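# Place mat cartridge label-up into an empty tray pocket

## Task

Pick up the cartridge resting on the green mat and set it, with its label facing up, into one of the unoccupied pockets of the tray that already holds some items; then open the gripper and release it.

## Robot and tools

Robot: two arms, left_arm and right_arm, each with six joints and a parallel gripper. Every arm command is a row of 14 numbers: six joint angles then an opening for left_arm, followed by six joint angles then an opening for right_arm. A row must always carry all 14, even when one arm stays put.

Joint order within each arm's block (in rows and in every per-joint list in results): shoulder, elbow, wrist roll, wrist pitch, waist, wrist yaw. Use only this order. Joint values are absolute target angles in radians, the same quantities printed under Joint positions, not offsets. Nominal ranges: shoulder 0.000 to 3.142, elbow 0.000 to 3.142, wrist roll -2.094 to 2.094, wrist pitch -1.571 to 1.571, waist -2.618 to 3.054, wrist yaw -1.571 to 1.571. True ends may differ by up to 0.036 rad either way. A target beyond a stated end by more than 0.036 rad, and farther out than the joint's last reported angle, gets the call rejected; a target past the real end is clipped to it, and the result may print "joint sent to its limit" (its absence does not prove more travel exists).

Opening is on a scale from -1 (shut) to +1 (fully open, pad gap 0.094 m). Between the extremes, fingers are driven until grip_measured equals the commanded value. To hold something, command roughly 0.03 below the grip_measured reading at contact for a firm grasp, less for a gentle one. Readings can be offset by about 1 mm per gripper. Very thin parts (under about 2 mm) get reduced force.

Frame: one shared scene frame, metres. Origin on the table surface midway between the arms, +z up, +x out across the table, left_arm on the +y side. Arm names do not correspond to image sides. The gripper's fingers extend along its local +z and close along its local y; end_effector_position is the point between the pads, about 1 cm short of the tips. Printed hand positions can be off, more so at long reach.

Tools:
execute_actions(actions): a list of actions, each a table of up to 15 rows of 14 numbers; each row is one control step of 1/30 s, and a short table repeats its last row to fill 15 steps. An empty list just returns state and images.
move(target, speed, blocking): target is one 14-number row of absolute joint angles and openings. All joints travel together so they finish at the same fraction, giving curved hand paths. speed (0.01 to 2 rad/s, default 0.5) caps the joint with the longest travel. Duration is clamped to 0.5 to 10 s; paths that would run longer halt short at 10 s. Finger openings are applied immediately. No collision avoidance. blocking=false returns after 0.5 s while motion continues; then use wait(0) to check, and wait or stop before sending further rows or moves.
wait(seconds): 0 to 10, keeps last commands; returns early if a running move finishes.
stop(): brakes a running move; needs stopping distance; fingers continue.
zoom_image(camera, region): camera is cam_high, cam_low, cam_left_wrist or cam_right_wrist (all 504x504); region is [x0, y0, x1, y1] pixels from the top-left, at most 504 by 504.
finished_scene(scene): ends the current scene with its number; irreversible, so only call once the cartridge sits label-up in a pocket and the gripper has let go.

Control limits: each step, a joint's target is kept within a lead of its measured angle: waist 0.202, shoulder 0.258, elbow 0.238, wrist pitch 0.573, wrist yaw and roll 0.522 rad. If targets would shift the hand more than 70 mm from where it is, all joints are scaled back. So big motions take several actions; to keep a joint still, resend its value from the Joint targets line.

Results: per-arm pose (end_effector_position, end_effector_quat_wxyz); Joint positions and Joint velocities per arm in the joint order above plus pad gap (m); Joint targets (current drive angles); grip_measured. "joint command not followed" means a clearance check altered joint targets on some steps. A move adds a "move:" line: ending (done, off_target, moving, held, fault), limits=held or limits=none, and each arm's joint farthest from target. FAULT or OVER-TEMPERATURE FAULT lines mean an arm stopped. Motors heat while holding load: MOTOR HOT from 75 °C, a 10 s stop at 90 °C, and at 100 °C the arm goes limp and drops.

Avoid: knocking anything off the table, letting the cartridge slip or fall, fast impacts, and driving targets deep past contact (that presses hard). Keep the arms from striking or squeezing each other. Occasional external tugs on a held part or nudges to loose objects can happen, so verify the grasp and final placement with the cameras before releasing and ending.

Each tool is called after ">>>" by a JSON object that holds its "api" and its "payload".

## Session

>>> {"api": "execute_actions", "payload": {"actions": []}}

Scene clock: 0.00 s.
left_arm: end_effector_position=(+0.1657, +0.2127, +0.1023) grip_measured=+1.000 end_effector_quat_wxyz=(+0.103, +0.585, +0.756, -0.275) | right_arm: end_effector_position=(+0.4608, -0.0084, +0.1976) grip_measured=+1.000 end_effector_quat_wxyz=(+0.315, -0.574, +0.745, -0.125)
Joint names: [shoulder, elbow, wrist roll, wrist pitch, waist, wrist yaw]
Joint positions: left_arm=[ 1.258  0.798  1.74  -1.492  0.327  0.47   0.094] | right_arm=[ 1.777  1.59  -0.785 -0.716  0.505  0.201  0.094]
Joint velocities: left_arm=[ 0.017 -0.012  0.022  0.051 -0.012 -0.037  0.   ] | right_arm=[-0.002  0.002 -0.037 -0.022  0.017 -0.051  0.   ]
Joint targets: left_arm=[1.253 0.804 1.742 -1.497 0.327 0.484] | right_arm=[1.763 1.602 -0.783 -0.712 0.505 0.201]

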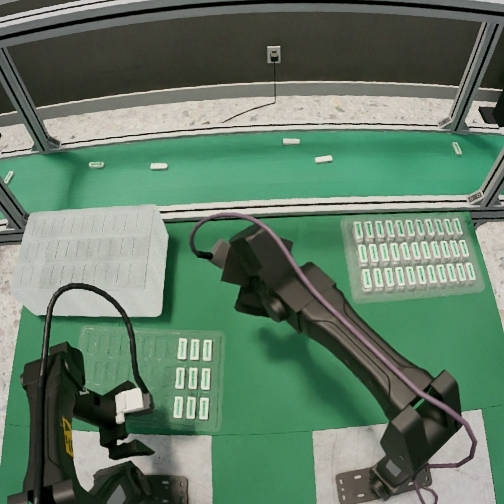

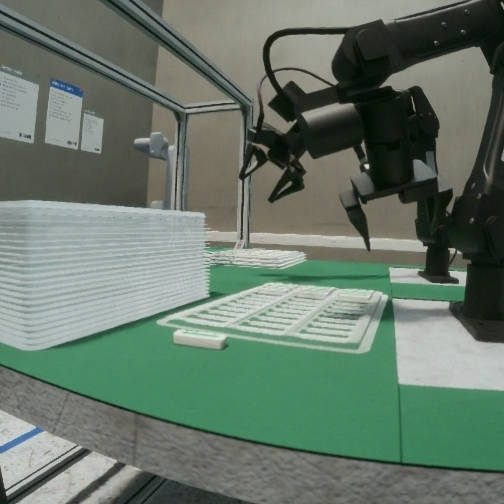

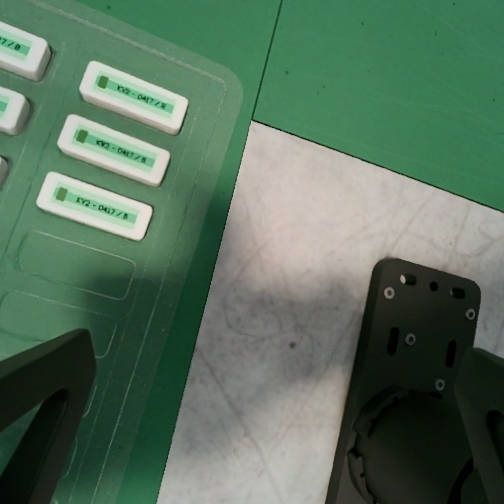

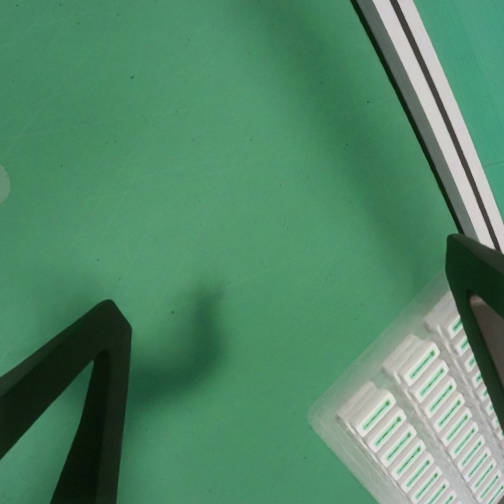

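>>> {"api": "move", "payload": {"target": [1.3,1.1,0,-1.37,0.0,0,1, 1.2,1.0,0,-0.7,-0.2,0,1], "speed": 1.0}}

Scene clock: 7.30 s.
left_arm: end_effector_position=(+0.2363, +0.2583, +0.1301) grip_measured=+1.000 end_effector_quat_wxyz=(-0.016, -0.003, +1.000, -0.003) | right_arm: end_effector_position=(+0.3772, -0.2818, +0.1755) grip_measured=+1.000 end_effector_quat_wxyz=(+0.316, +0.045, +0.948, -0.020)
Joint names: [shoulder, elbow, wrist roll, wrist pitch, waist, wrist yaw]
Joint positions: left_arm=[ 1.289  1.073  0.007 -1.388  0.009  0.007  0.094] | right_arm=[ 1.227  1.015 -0.007 -0.715 -0.192  0.008  0.094]
Joint velocities: left_arm=[-0.007 -0.017 -0.007 -0.051  0.022 -0.007  0.   ] | right_arm=[-0.007 -0.012 -0.007 -0.037 -0.002  0.007  0.   ]
Joint targets: left_arm=[1.300 1.100 -0.000 -1.370 -0.000 -0.000] | right_arm=[1.200 1.000 0.000 -0.700 -0.200 0.000]
move: off_target (left_arm, right_arm); limits=none; left_arm: farthest joint: the elbow, 0.027 radians from its target (0.302 radians at the start); right_arm: farthest joint: the shoulder, 0.027 radians from its target (0.577 radians at the start)

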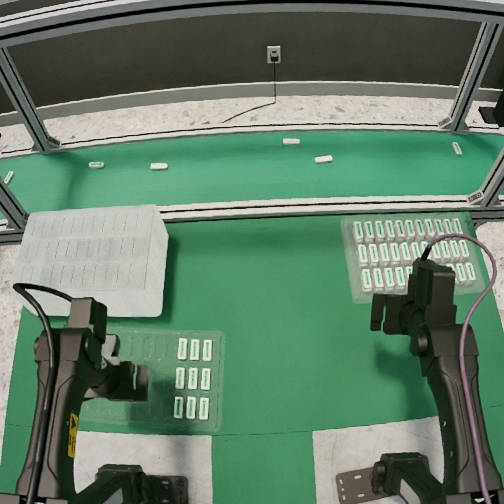

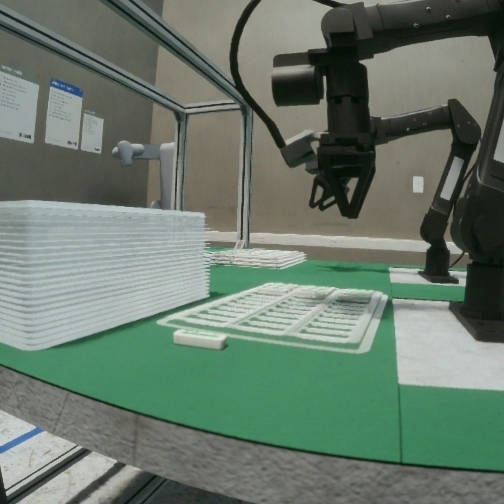

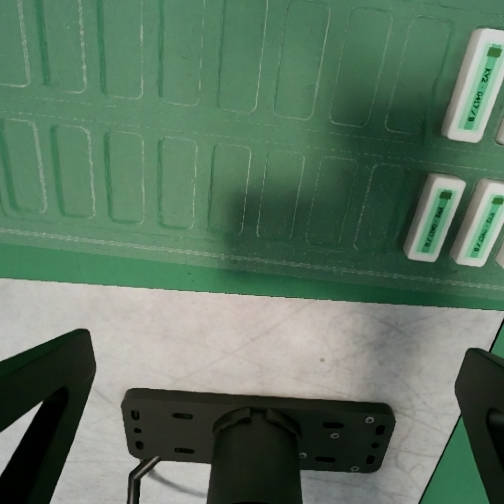

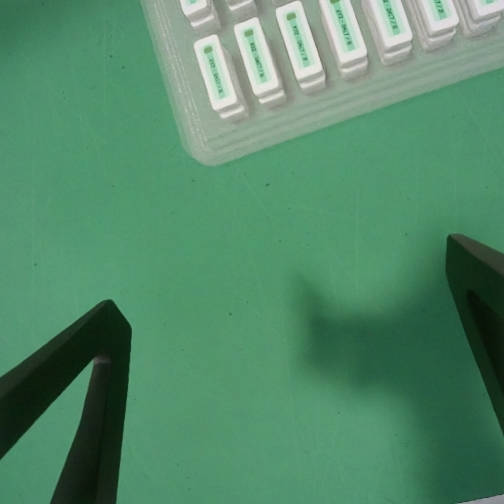

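>>> {"api": "move", "payload": {"target": [1.5,1.3,0,-1.37,0.6,0,1, 1.2,1.0,0,-0.7,-0.2,0,1], "speed": 0.8}}

Scene clock: 12.23 s.
left_arm: end_effector_position=(+0.2467, +0.3941, +0.1383) grip_measured=+1.000 end_effector_quat_wxyz=(-0.015, -0.292, +0.956, -0.005) | right_arm: end_effector_position=(+0.3772, -0.2818, +0.1755) grip_measured=+1.000 end_effector_quat_wxyz=(+0.316, +0.045, +0.948, -0.020)
Joint names: [shoulder, elbow, wrist roll, wrist pitch, waist, wrist yaw]
Joint positions: left_arm=[ 1.493  1.271  0.005 -1.38   0.595  0.     0.094] | right_arm=[ 1.227  1.015 -0.007 -0.715 -0.192  0.008  0.094]
Joint velocities: left_arm=[ 0.007 -0.007  0.007 -0.007  0.017  0.022  0.   ] | right_arm=[-0.002  0.002  0.081 -0.022 -0.012  0.037  0.   ]
Joint targets: left_arm=[1.500 1.300 0.000 -1.370 0.600 0.000] | right_arm=[1.200 1.000 -0.000 -0.700 -0.200 0.000]
move: off_target (left_arm, right_arm); limits=none; left_arm: farthest joint: the elbow, 0.029 radians from its target (0.227 radians at the start); right_arm: farthest joint: the shoulder, 0.027 radians from its target (0.027 radians at the start)

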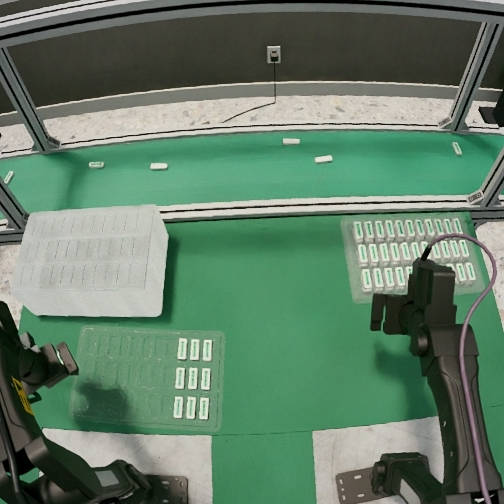

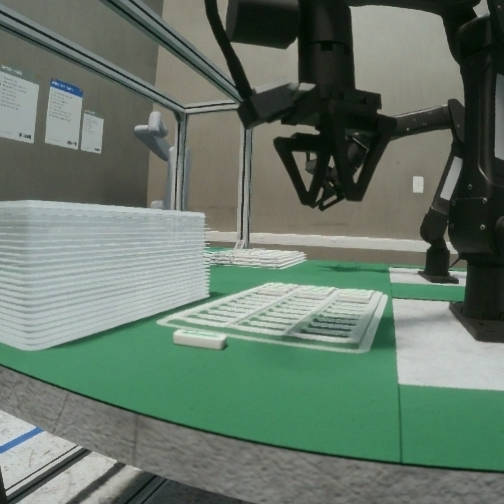

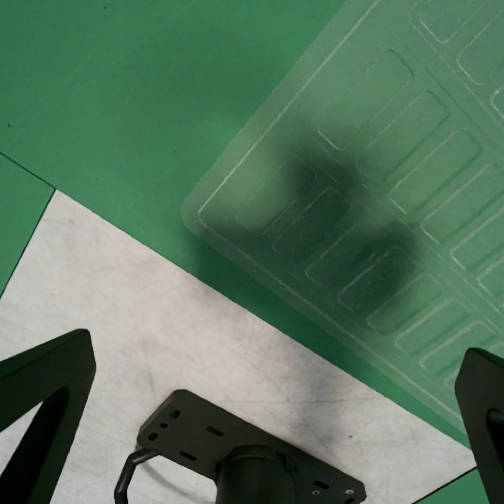

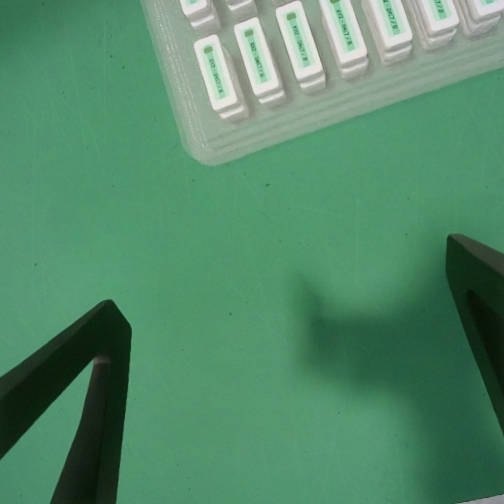

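>>> {"api": "move", "payload": {"target": [1.7,1.5,0.6,-1.37,0.6,0,1, 1.2,1.0,0,-0.7,-0.2,0,1], "speed": 0.8}}

Scene clock: 21.17 s.
left_arm: end_effector_position=(+0.2904, +0.4239, +0.1368) grip_measured=+1.000 end_effector_quat_wxyz=(-0.013, -0.003, +1.000, -0.009) | right_arm: end_effector_position=(+0.3772, -0.2817, +0.1755) grip_measured=+1.000 end_effector_quat_wxyz=(+0.316, +0.045, +0.948, -0.020)
Joint names: [shoulder, elbow, wrist roll, wrist pitch, waist, wrist yaw]
Joint positions: left_arm=[ 1.693  1.471  0.593 -1.379  0.595  0.     0.094] | right_arm=[ 1.227  1.015 -0.007 -0.715 -0.192  0.007  0.094]
Joint velocities: left_arm=[0.007 0.007 0.037 0.051 0.002 0.022 0.   ] | right_arm=[-0.017 -0.017 -0.037 -0.007  0.007 -0.037  0.   ]
Joint targets: left_arm=[1.700 1.500 0.600 -1.370 0.600 0.000] | right_arm=[1.200 1.000 0.000 -0.700 -0.200 -0.000]
move: off_target (left_arm, right_arm); limits=none; left_arm: farthest joint: the elbow, 0.029 radians from its target (0.229 radians at the start); right_arm: farthest joint: the shoulder, 0.027 radians from its target (0.027 radians at the start)

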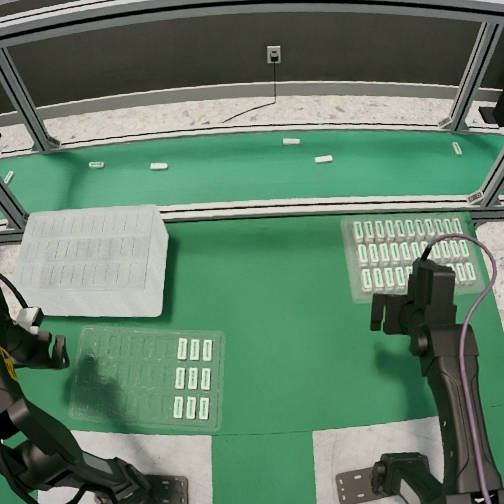

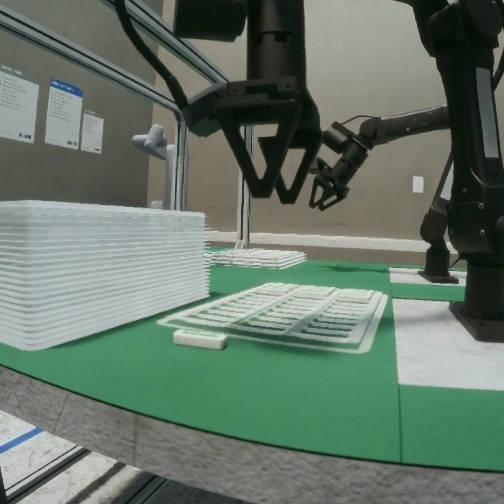

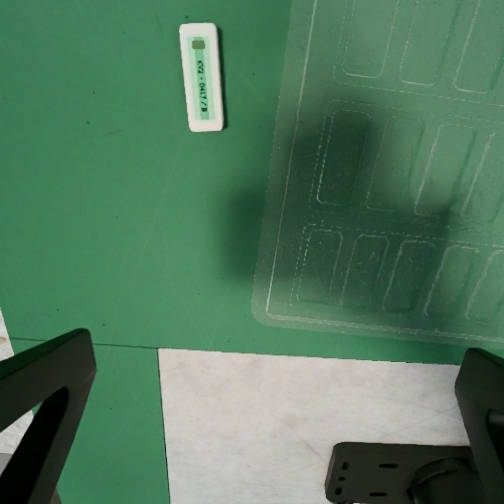

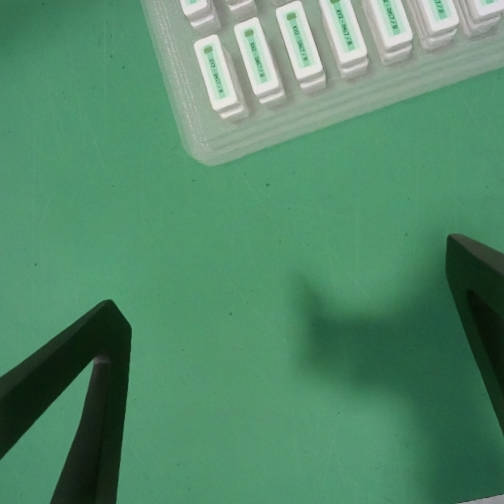

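>>> {"api": "move", "payload": {"target": [1.95,1.56,0.6,-1.18,0.62,0,1, 1.2,1.0,0,-0.7,-0.2,0,1], "speed": 0.4}}

Scene clock: 28.27 s.
left_arm: end_effector_position=(+0.3347, +0.4612, +0.0703) grip_measured=+1.000 end_effector_quat_wxyz=(-0.019, -0.011, +1.000, -0.013) | right_arm: end_effector_position=(+0.3772, -0.2817, +0.1755) grip_measured=+1.000 end_effector_quat_wxyz=(+0.316, +0.045, +0.948, -0.020)
Joint names: [shoulder, elbow, wrist roll, wrist pitch, waist, wrist yaw]
Joint positions: left_arm=[ 1.951  1.53   0.594 -1.197  0.611  0.     0.094] | right_arm=[ 1.227  1.015 -0.007 -0.715 -0.192  0.007  0.094]
Joint velocities: left_arm=[-0.007  0.012  0.007 -0.051 -0.017  0.007  0.   ] | right_arm=[ 0.002 -0.002 -0.007  0.007  0.012 -0.022  0.   ]
Joint targets: left_arm=[1.950 1.560 0.600 -1.180 0.620 0.000] | right_arm=[1.200 1.000 0.000 -0.700 -0.200 0.000]
move: off_target (left_arm, right_arm); limits=none; left_arm: farthest joint: the elbow, 0.030 radians from its target (0.089 radians at the start); right_arm: farthest joint: the shoulder, 0.027 radians from its target (0.027 radians at the start)

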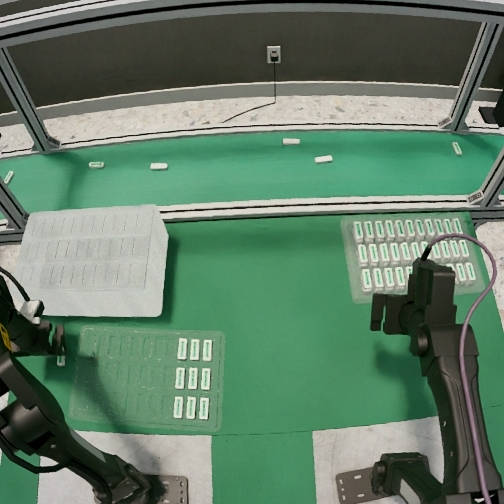

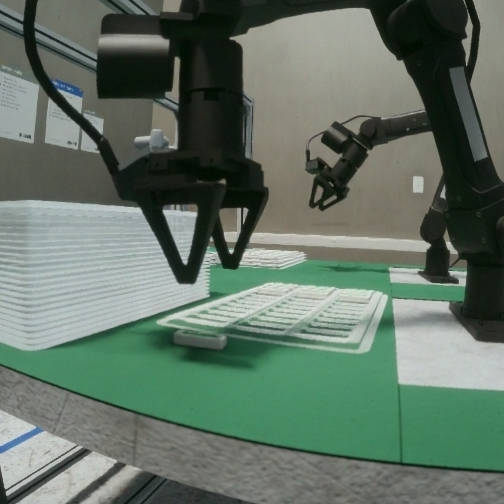

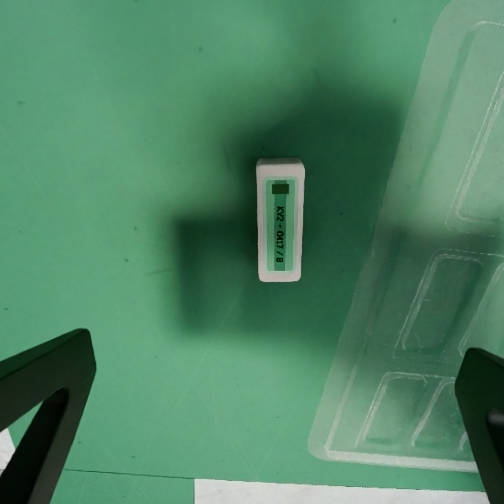

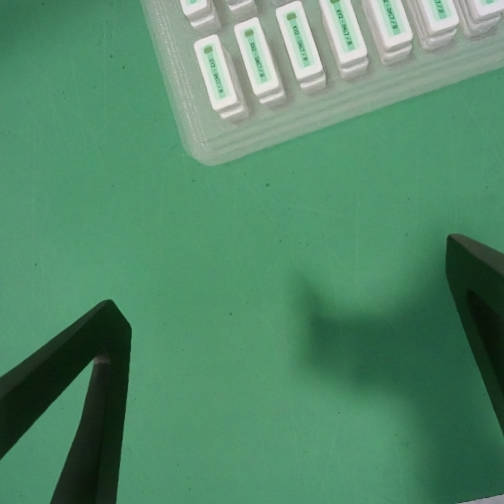

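>>> {"api": "move", "payload": {"target": [1.99,1.48,0.6,-1.06,0.62,0,0.2, 1.2,1.0,0,-0.7,-0.2,0,1], "speed": 0.2}}

Scene clock: 32.70 s.
left_arm: end_effector_position=(+0.3475, +0.4703, +0.0487) grip_measured=+0.202 end_effector_quat_wxyz=(+0.000, -0.011, +1.000, -0.000) | right_arm: end_effector_position=(+0.3772, -0.2817, +0.1755) grip_measured=+1.000 end_effector_quat_wxyz=(+0.316, +0.045, +0.948, -0.020)
Joint names: [shoulder, elbow, wrist roll, wrist pitch, waist, wrist yaw]
Joint positions: left_arm=[ 1.984  1.49   0.594 -1.077  0.611  0.     0.056] | right_arm=[ 1.227  1.015 -0.007 -0.715 -0.192  0.007  0.094]
Joint velocities: left_arm=[ 0.002 -0.002  0.007 -0.037 -0.002 -0.022 -0.001] | right_arm=[ 0.012 -0.022 -0.007  0.007 -0.002  0.022  0.   ]
Joint targets: left_arm=[1.990 1.480 0.600 -1.060 0.620 -0.000] | right_arm=[1.200 1.000 0.000 -0.700 -0.200 -0.000]
move: off_target (right_arm); limits=none; left_arm: farthest joint: the wrist pitch, 0.017 radians from its target (0.136 radians at the start); right_arm: farthest joint: the shoulder, 0.027 radians from its target (0.027 radians at the start)

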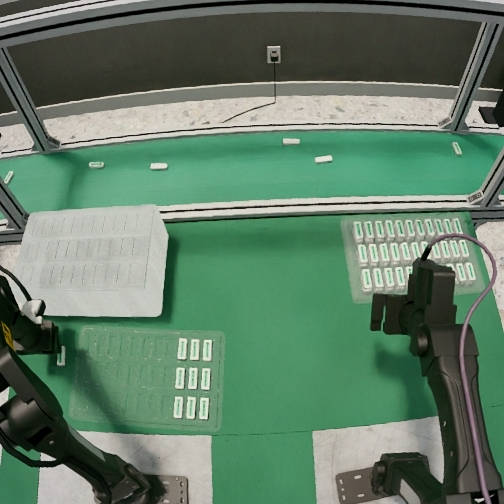

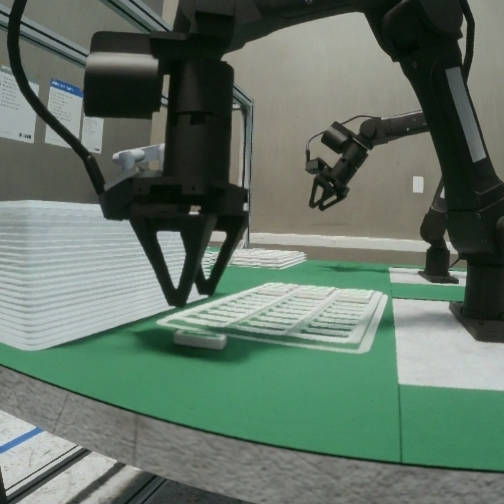

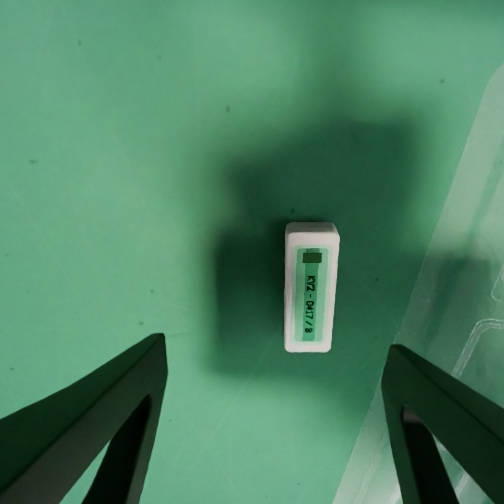

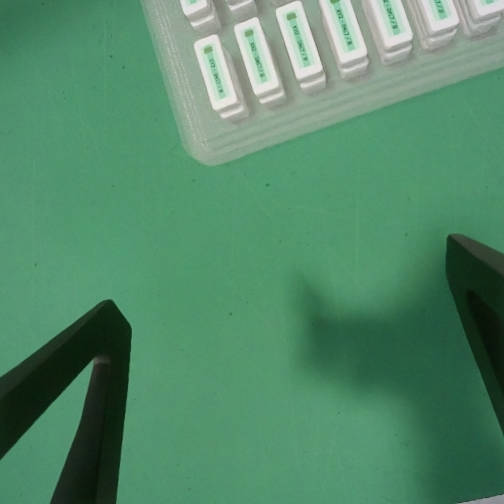

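>>> {"api": "move", "payload": {"target": [1.955,1.364,0.6,-0.966,0.598,0,0.2, 1.2,1.0,0,-0.7,-0.2,0,1], "speed": 0.2}}

Scene clock: 37.10 s.
left_arm: end_effector_position=(+0.3366, +0.4606, +0.0209) grip_measured=+0.202 end_effector_quat_wxyz=(-0.009, -0.009, +1.000, -0.006) | right_arm: end_effector_position=(+0.3772, -0.2817, +0.1755) grip_measured=+1.000 end_effector_quat_wxyz=(+0.316, +0.045, +0.948, -0.020)
Joint names: [shoulder, elbow, wrist roll, wrist pitch, waist, wrist yaw]
Joint positions: left_arm=[ 1.984  1.374  0.594 -0.983  0.607  0.     0.056] | right_arm=[ 1.227  1.015 -0.007 -0.715 -0.192  0.007  0.094]
Joint velocities: left_arm=[0.007 0.012 0.051 0.081 0.012 0.007 0.001] | right_arm=[-0.002  0.002 -0.022  0.022  0.002  0.066  0.   ]
Joint targets: left_arm=[1.955 1.364 0.600 -0.966 0.598 0.000] | right_arm=[1.200 1.000 0.000 -0.700 -0.200 0.000]
move: off_target (left_arm, right_arm); limits=none; left_arm: farthest joint: the shoulder, 0.029 radians from its target (0.029 radians at the start); right_arm: farthest joint: the shoulder, 0.027 radians from its target (0.027 radians at the start)

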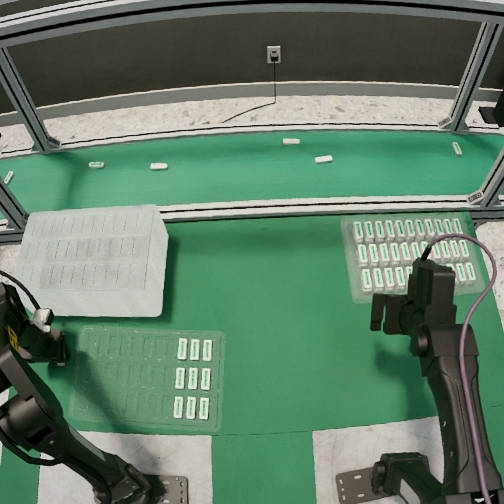

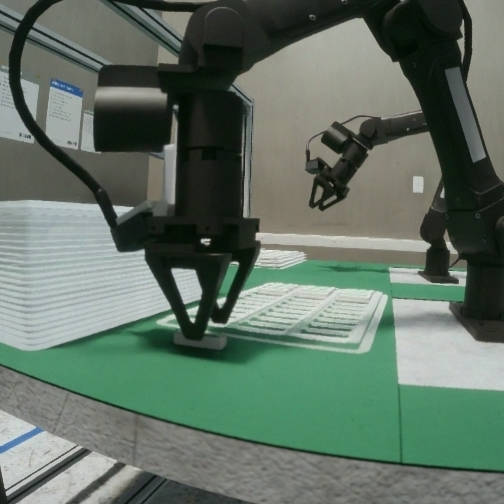

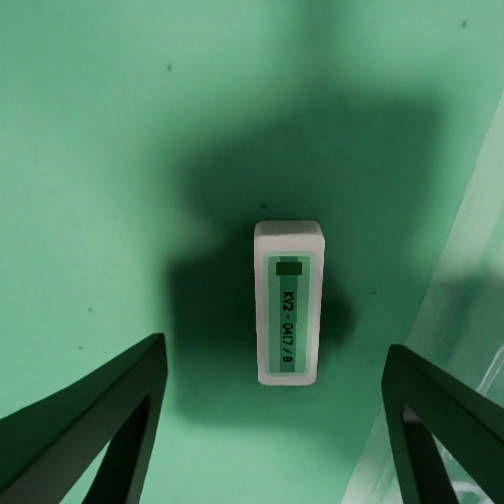

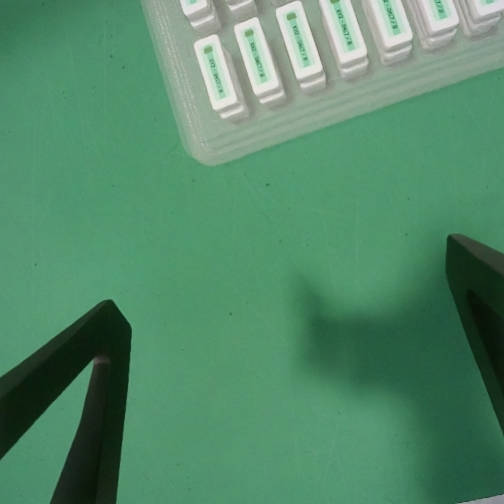

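>>> {"api": "move", "payload": {"target": [1.975,1.334,0.6,-0.92,0.598,0,0.2, 1.2,1.0,0,-0.7,-0.2,0,1], "speed": 0.08}}

>>> {"api": "zoom_image", "payload": {"camera": "cam_low", "region": [120,270,280,370]}}

Scene clock: 40.13 s.
left_arm: end_effector_position=(+0.3381, +0.4616, +0.0142) grip_measured=+0.202 end_effector_quat_wxyz=(-0.002, -0.008, +1.000, -0.001) | right_arm: end_effector_position=(+0.3772, -0.2817, +0.1755) grip_measured=+1.000 end_effector_quat_wxyz=(+0.316, +0.045, +0.948, -0.020)
Joint names: [shoulder, elbow, wrist roll, wrist pitch, waist, wrist yaw]
Joint positions: left_arm=[ 1.984  1.346  0.594 -0.937  0.607  0.     0.056] | right_arm=[ 1.227  1.015 -0.007 -0.715 -0.192  0.007  0.094]
Joint velocities: left_arm=[ 0.017 -0.007 -0.022 -0.022 -0.017 -0.022  0.   ] | right_arm=[ 0.002 -0.017  0.007 -0.007 -0.002  0.007  0.   ]
Joint targets: left_arm=[1.975 1.334 0.600 -0.920 0.598 -0.000] | right_arm=[1.200 1.000 -0.000 -0.700 -0.200 0.000]
move: off_target (right_arm); limits=none; left_arm: farthest joint: the wrist pitch, 0.017 radians from its target (0.062 radians at the start); right_arm: farthest joint: the shoulder, 0.027 radians from its target (0.027 radians at the start)

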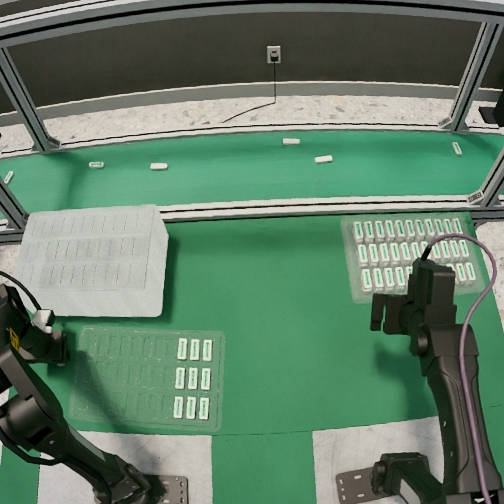

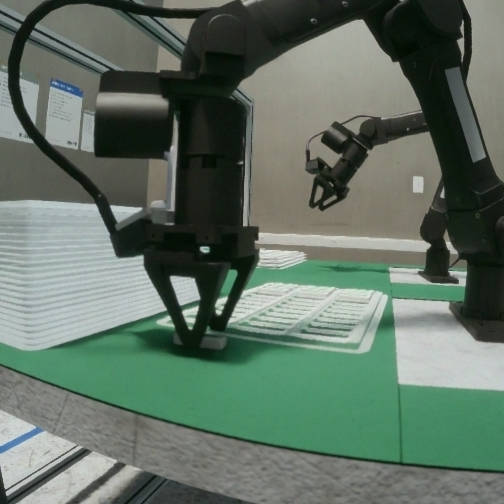

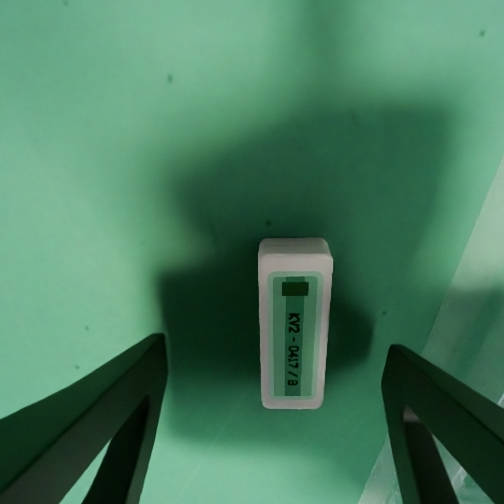

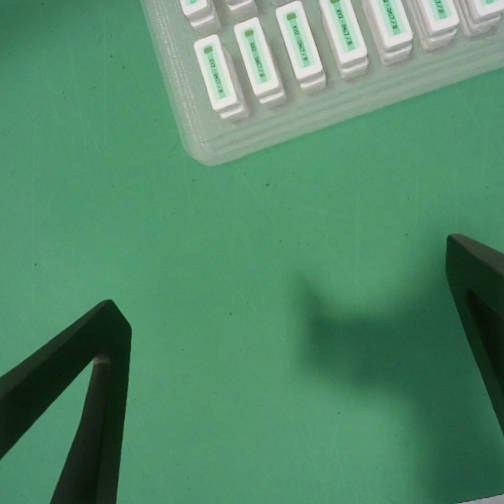

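Region (120, 270, 280, 370) of cam_low's 504x504 image, scaled by 3.150, with more detail than that image has; it fills the top 315 rows of this view, and the rest is white.

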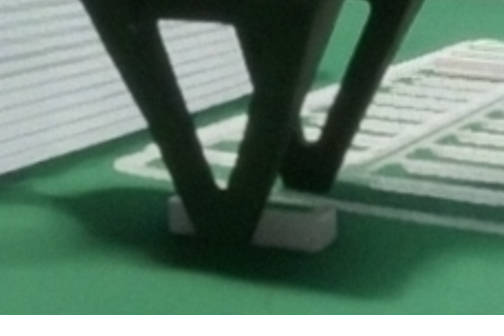

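>>> {"api": "move", "payload": {"target": [1.975,1.318,0.6,-0.912,0.598,0,0.2, 1.2,1.0,0,-0.7,-0.2,0,1], "speed": 0.05}}

>>> {"api": "move", "payload": {"target": [1.975,1.318,0.6,-0.912,0.598,0,-0.6, 1.2,1.0,0,-0.7,-0.2,0,1]}}

Scene clock: 43.33 s.
left_arm: end_effector_position=(+0.3348, +0.4593, +0.0103) grip_measured=+0.202 end_effector_quat_wxyz=(-0.005, -0.008, +1.000, -0.004) | right_arm: end_effector_position=(+0.3772, -0.2817, +0.1755) grip_measured=+1.000 end_effector_quat_wxyz=(+0.316, +0.045, +0.948, -0.020)
Joint names: [shoulder, elbow, wrist roll, wrist pitch, waist, wrist yaw]
Joint positions: left_arm=[ 1.984  1.329  0.594 -0.929  0.607  0.     0.056] | right_arm=[ 1.227  1.015 -0.007 -0.715 -0.192  0.007  0.094]
Joint velocities: left_arm=[ 0.002 -0.002 -0.051  0.051  0.007  0.022  0.   ] | right_arm=[ 0.012  0.002 -0.007 -0.022 -0.007 -0.007  0.   ]
Joint targets: left_arm=[1.975 1.318 0.600 -0.912 0.598 0.000] | right_arm=[1.200 1.000 -0.000 -0.700 -0.200 -0.000]
move: off_target (right_arm); limits=none; left_arm: farthest joint: the wrist pitch, 0.017 radians from its target (0.024 radians at the start); right_arm: farthest joint: the shoulder, 0.027 radians from its target (0.027 radians at the start)

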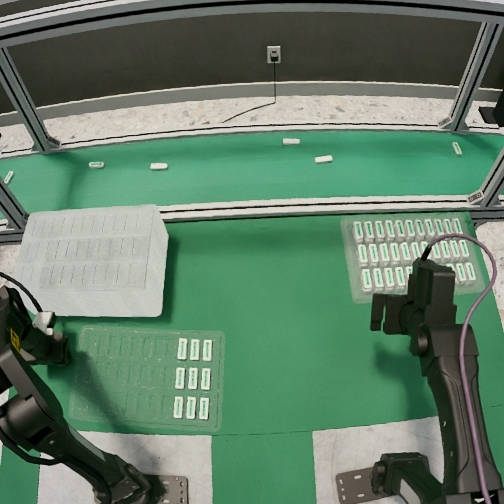

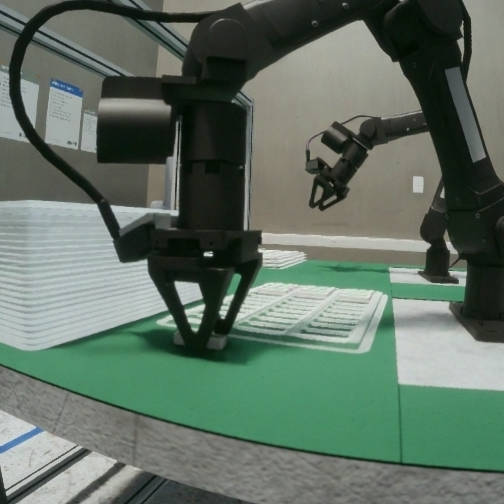

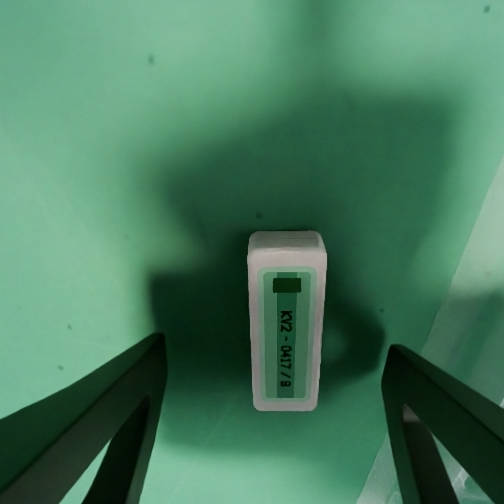

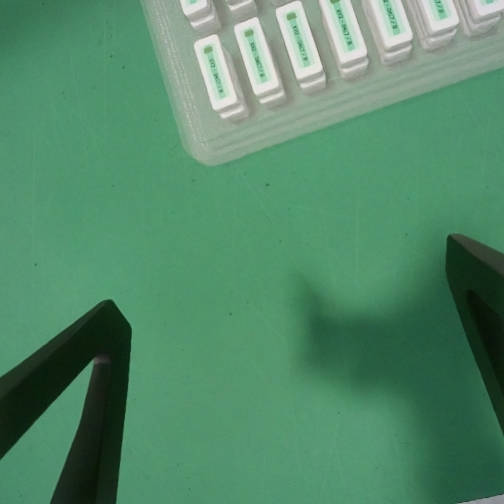

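Scene clock: 44.03 s.
left_arm: end_effector_position=(+0.3348, +0.4593, +0.0103) grip_measured=-0.599 end_effector_quat_wxyz=(-0.005, -0.008, +1.000, -0.004) | right_arm: end_effector_position=(+0.3772, -0.2817, +0.1755) grip_measured=+1.000 end_effector_quat_wxyz=(+0.316, +0.045, +0.948, -0.020)
Joint names: [shoulder, elbow, wrist roll, wrist pitch, waist, wrist yaw]
Joint positions: left_arm=[ 1.984  1.329  0.594 -0.929  0.607  0.     0.019] | right_arm=[ 1.227  1.015 -0.007 -0.715 -0.192  0.007  0.094]
Joint velocities: left_arm=[ 0.002  0.002 -0.066  0.007  0.002 -0.007  0.001] | right_arm=[ 0.007 -0.007 -0.081 -0.022  0.007 -0.022  0.   ]
Joint targets: left_arm=[1.975 1.318 0.600 -0.912 0.598 0.000] | right_arm=[1.200 1.000 0.000 -0.700 -0.200 -0.000]
move: off_target (right_arm); limits=none; left_arm: farthest joint: the wrist pitch, 0.017 radians from its target (0.017 radians at the start); right_arm: farthest joint: the shoulder, 0.027 radians from its target (0.027 radians at the start)

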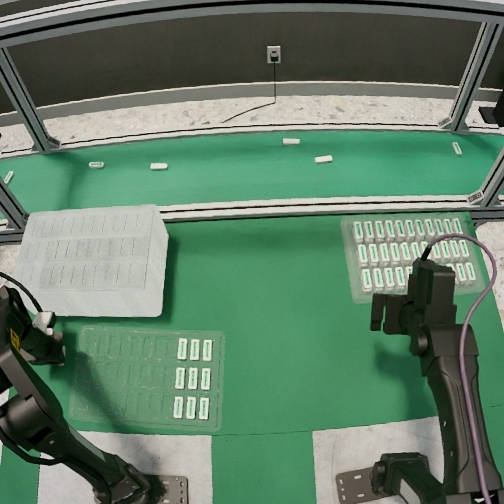

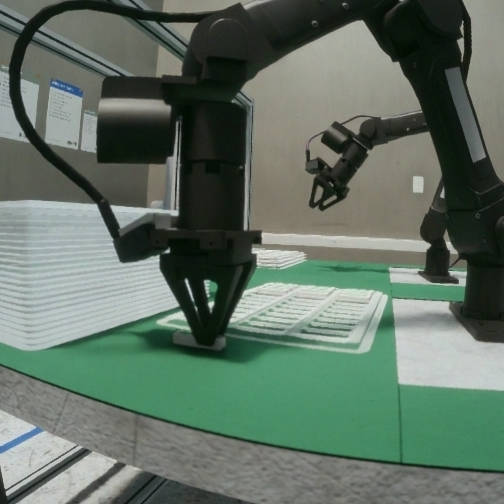

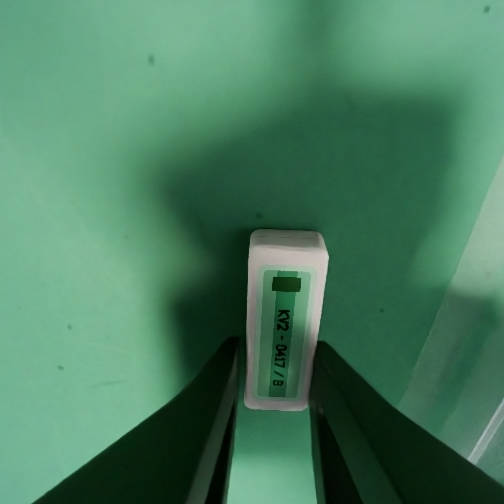

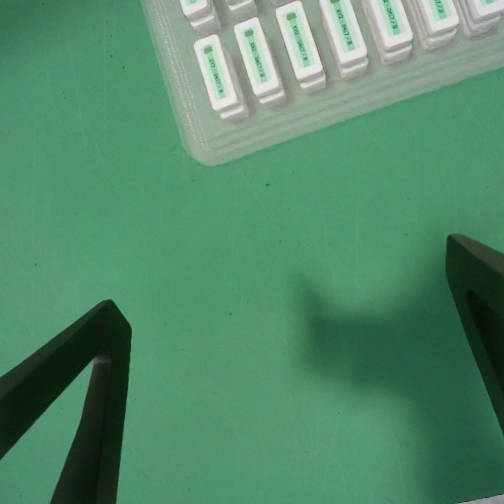

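>>> {"api": "move", "payload": {"target": [1.975,1.318,0.6,-0.912,0.598,0,-0.7, 1.2,1.0,0,-0.7,-0.2,0,1]}}

Scene clock: 46.27 s.
left_arm: end_effector_position=(+0.3349, +0.4594, +0.0103) grip_measured=-0.678 end_effector_quat_wxyz=(-0.005, -0.008, +1.000, -0.004) | right_arm: end_effector_position=(+0.3772, -0.2817, +0.1755) grip_measured=+1.000 end_effector_quat_wxyz=(+0.316, +0.045, +0.948, -0.020)
Joint names: [shoulder, elbow, wrist roll, wrist pitch, waist, wrist yaw]
Joint positions: left_arm=[ 1.984  1.329  0.594 -0.929  0.607  0.     0.015] | right_arm=[ 1.227  1.015 -0.007 -0.715 -0.192  0.007  0.094]
Joint velocities: left_arm=[ 0.007 -0.022 -0.051 -0.066 -0.002 -0.007  0.001] | right_arm=[-0.002 -0.017  0.007 -0.11  -0.017  0.022  0.   ]
Joint targets: left_arm=[1.975 1.318 0.600 -0.912 0.598 -0.000] | right_arm=[1.200 1.000 -0.000 -0.700 -0.200 -0.000]
move: off_target (right_arm); limits=none; left_arm: farthest joint: the wrist pitch, 0.017 radians from its target (0.017 radians at the start); right_arm: farthest joint: the shoulder, 0.027 radians from its target (0.027 radians at the start)

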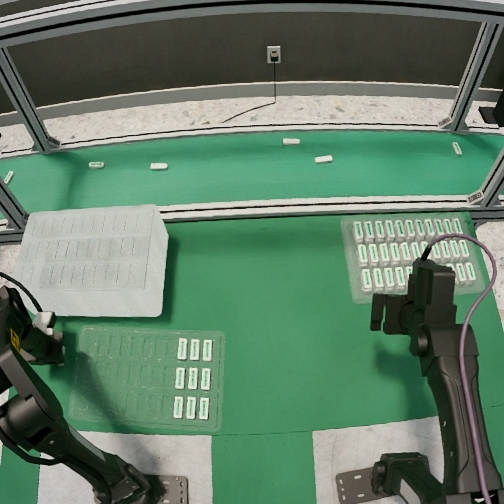

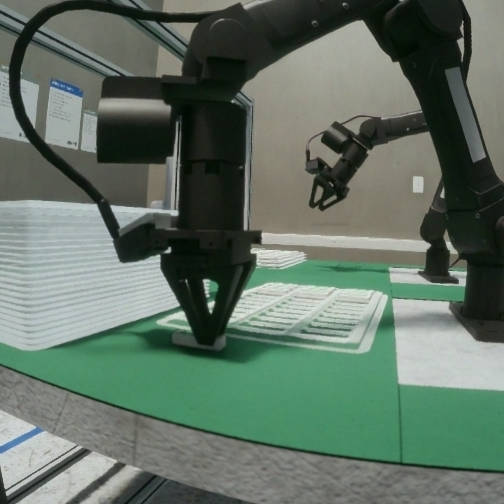

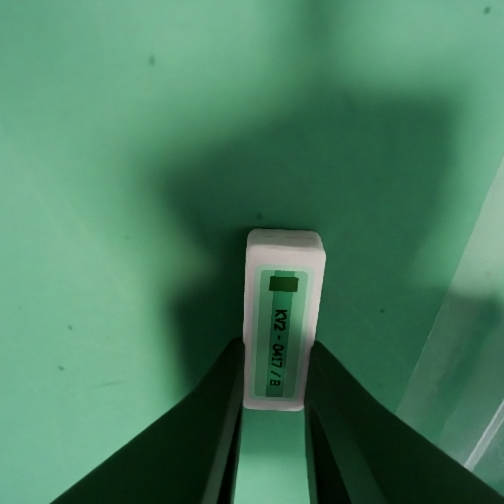

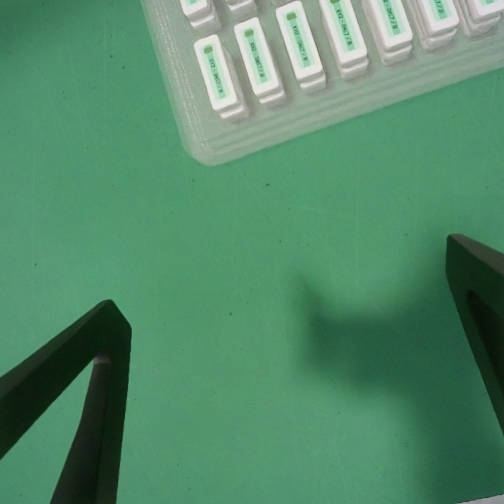

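>>> {"api": "move", "payload": {"target": [1.93,1.44,0.6,-1.04,0.598,0,-0.71, 1.2,1.0,0,-0.7,-0.2,0,1], "speed": 0.15}}

>>> {"api": "move", "payload": {"target": [1.62,1.055,0.385,-0.97,0.378,0,-0.71, 1.2,1.0,0,-0.7,-0.2,0,1], "speed": 0.3}}

Scene clock: 50.50 s.
left_arm: end_effector_position=(+0.3418, +0.4641, +0.0418) grip_measured=-0.678 end_effector_quat_wxyz=(+0.005, -0.008, +1.000, +0.003) | right_arm: end_effector_position=(+0.3772, -0.2817, +0.1755) grip_measured=+1.000 end_effector_quat_wxyz=(+0.316, +0.045, +0.948, -0.020)
Joint names: [shoulder, elbow, wrist roll, wrist pitch, waist, wrist yaw]
Joint positions: left_arm=[ 1.951  1.415  0.594 -1.024  0.607  0.     0.015] | right_arm=[ 1.227  1.015 -0.007 -0.715 -0.192  0.007  0.094]
Joint velocities: left_arm=[-0.017 -0.017  0.022  0.125 -0.002  0.007  0.001] | right_arm=[ 0.002 -0.017 -0.007  0.037  0.002 -0.007  0.   ]
Joint targets: left_arm=[1.930 1.440 0.600 -1.040 0.598 0.000] | right_arm=[1.200 1.000 0.000 -0.700 -0.200 -0.000]
move: off_target (left_arm, right_arm); limits=none; left_arm: farthest joint: the elbow, 0.025 radians from its target (0.111 radians at the start); right_arm: farthest joint: the shoulder, 0.027 radians from its target (0.027 radians at the start)

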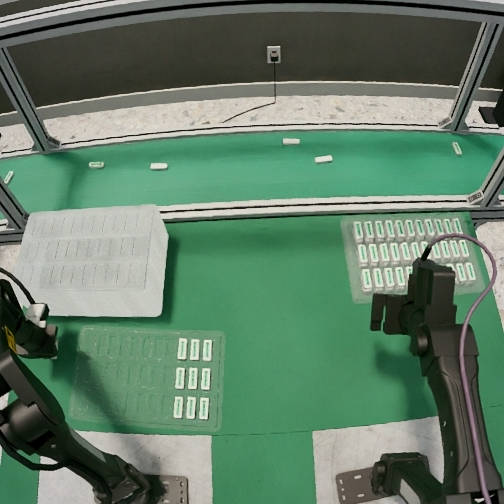

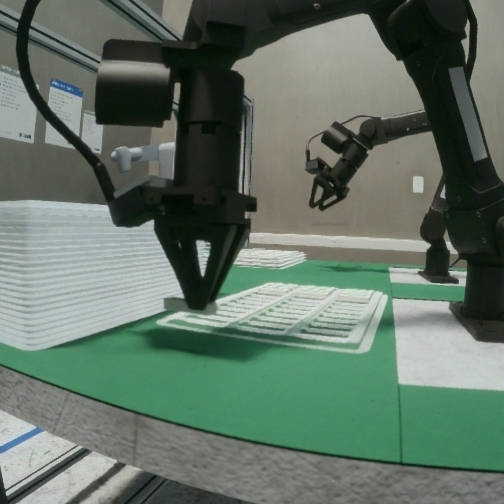

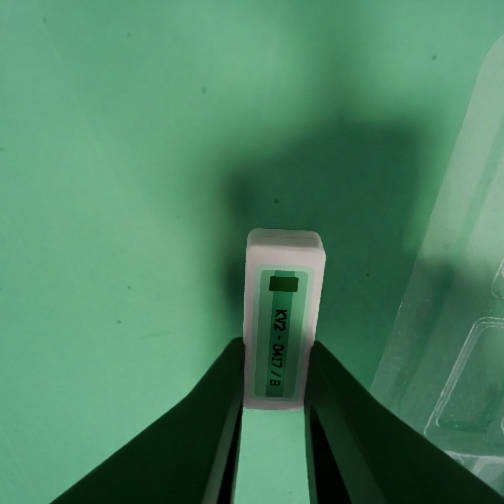

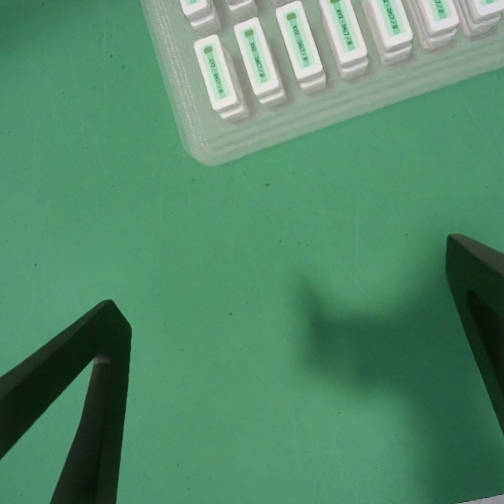

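Scene clock: 53.07 s.
left_arm: end_effector_position=(+0.2927, +0.3597, +0.0426) grip_measured=-0.678 end_effector_quat_wxyz=(-0.014, +0.002, +1.000, -0.001) | right_arm: end_effector_position=(+0.3772, -0.2817, +0.1755) grip_measured=+1.000 end_effector_quat_wxyz=(+0.316, +0.045, +0.948, -0.020)
Joint names: [shoulder, elbow, wrist roll, wrist pitch, waist, wrist yaw]
Joint positions: left_arm=[ 1.643  1.034  0.391 -0.987  0.384 -0.009  0.015] | right_arm=[ 1.227  1.015 -0.007 -0.715 -0.192  0.007  0.094]
Joint velocities: left_arm=[-0.012 -0.012 -0.022  0.051 -0.037 -0.007 -0.   ] | right_arm=[-0.007  0.012 -0.022  0.022 -0.002 -0.051  0.   ]
Joint targets: left_arm=[1.620 1.055 0.385 -0.970 0.378 -0.000] | right_arm=[1.200 1.000 -0.000 -0.700 -0.200 0.000]
move: off_target (left_arm, right_arm); limits=none; left_arm: farthest joint: the shoulder, 0.023 radians from its target (0.331 radians at the start); right_arm: farthest joint: the shoulder, 0.027 radians from its target (0.027 radians at the start)

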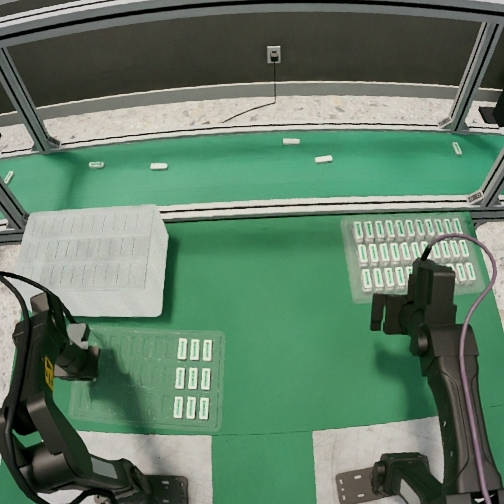

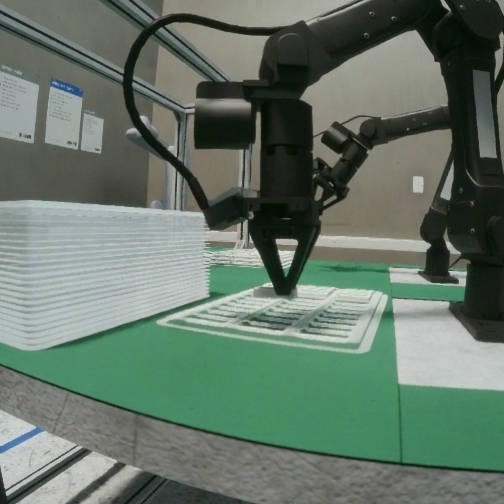

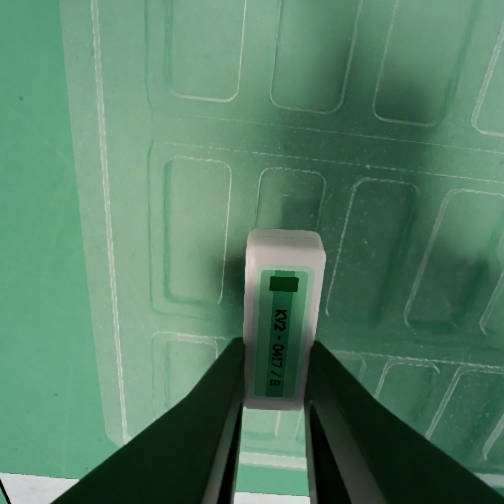

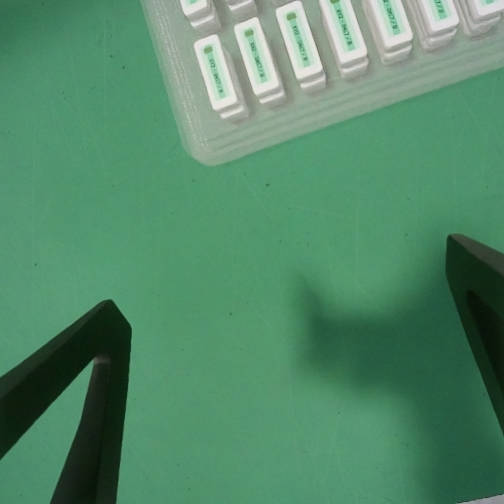

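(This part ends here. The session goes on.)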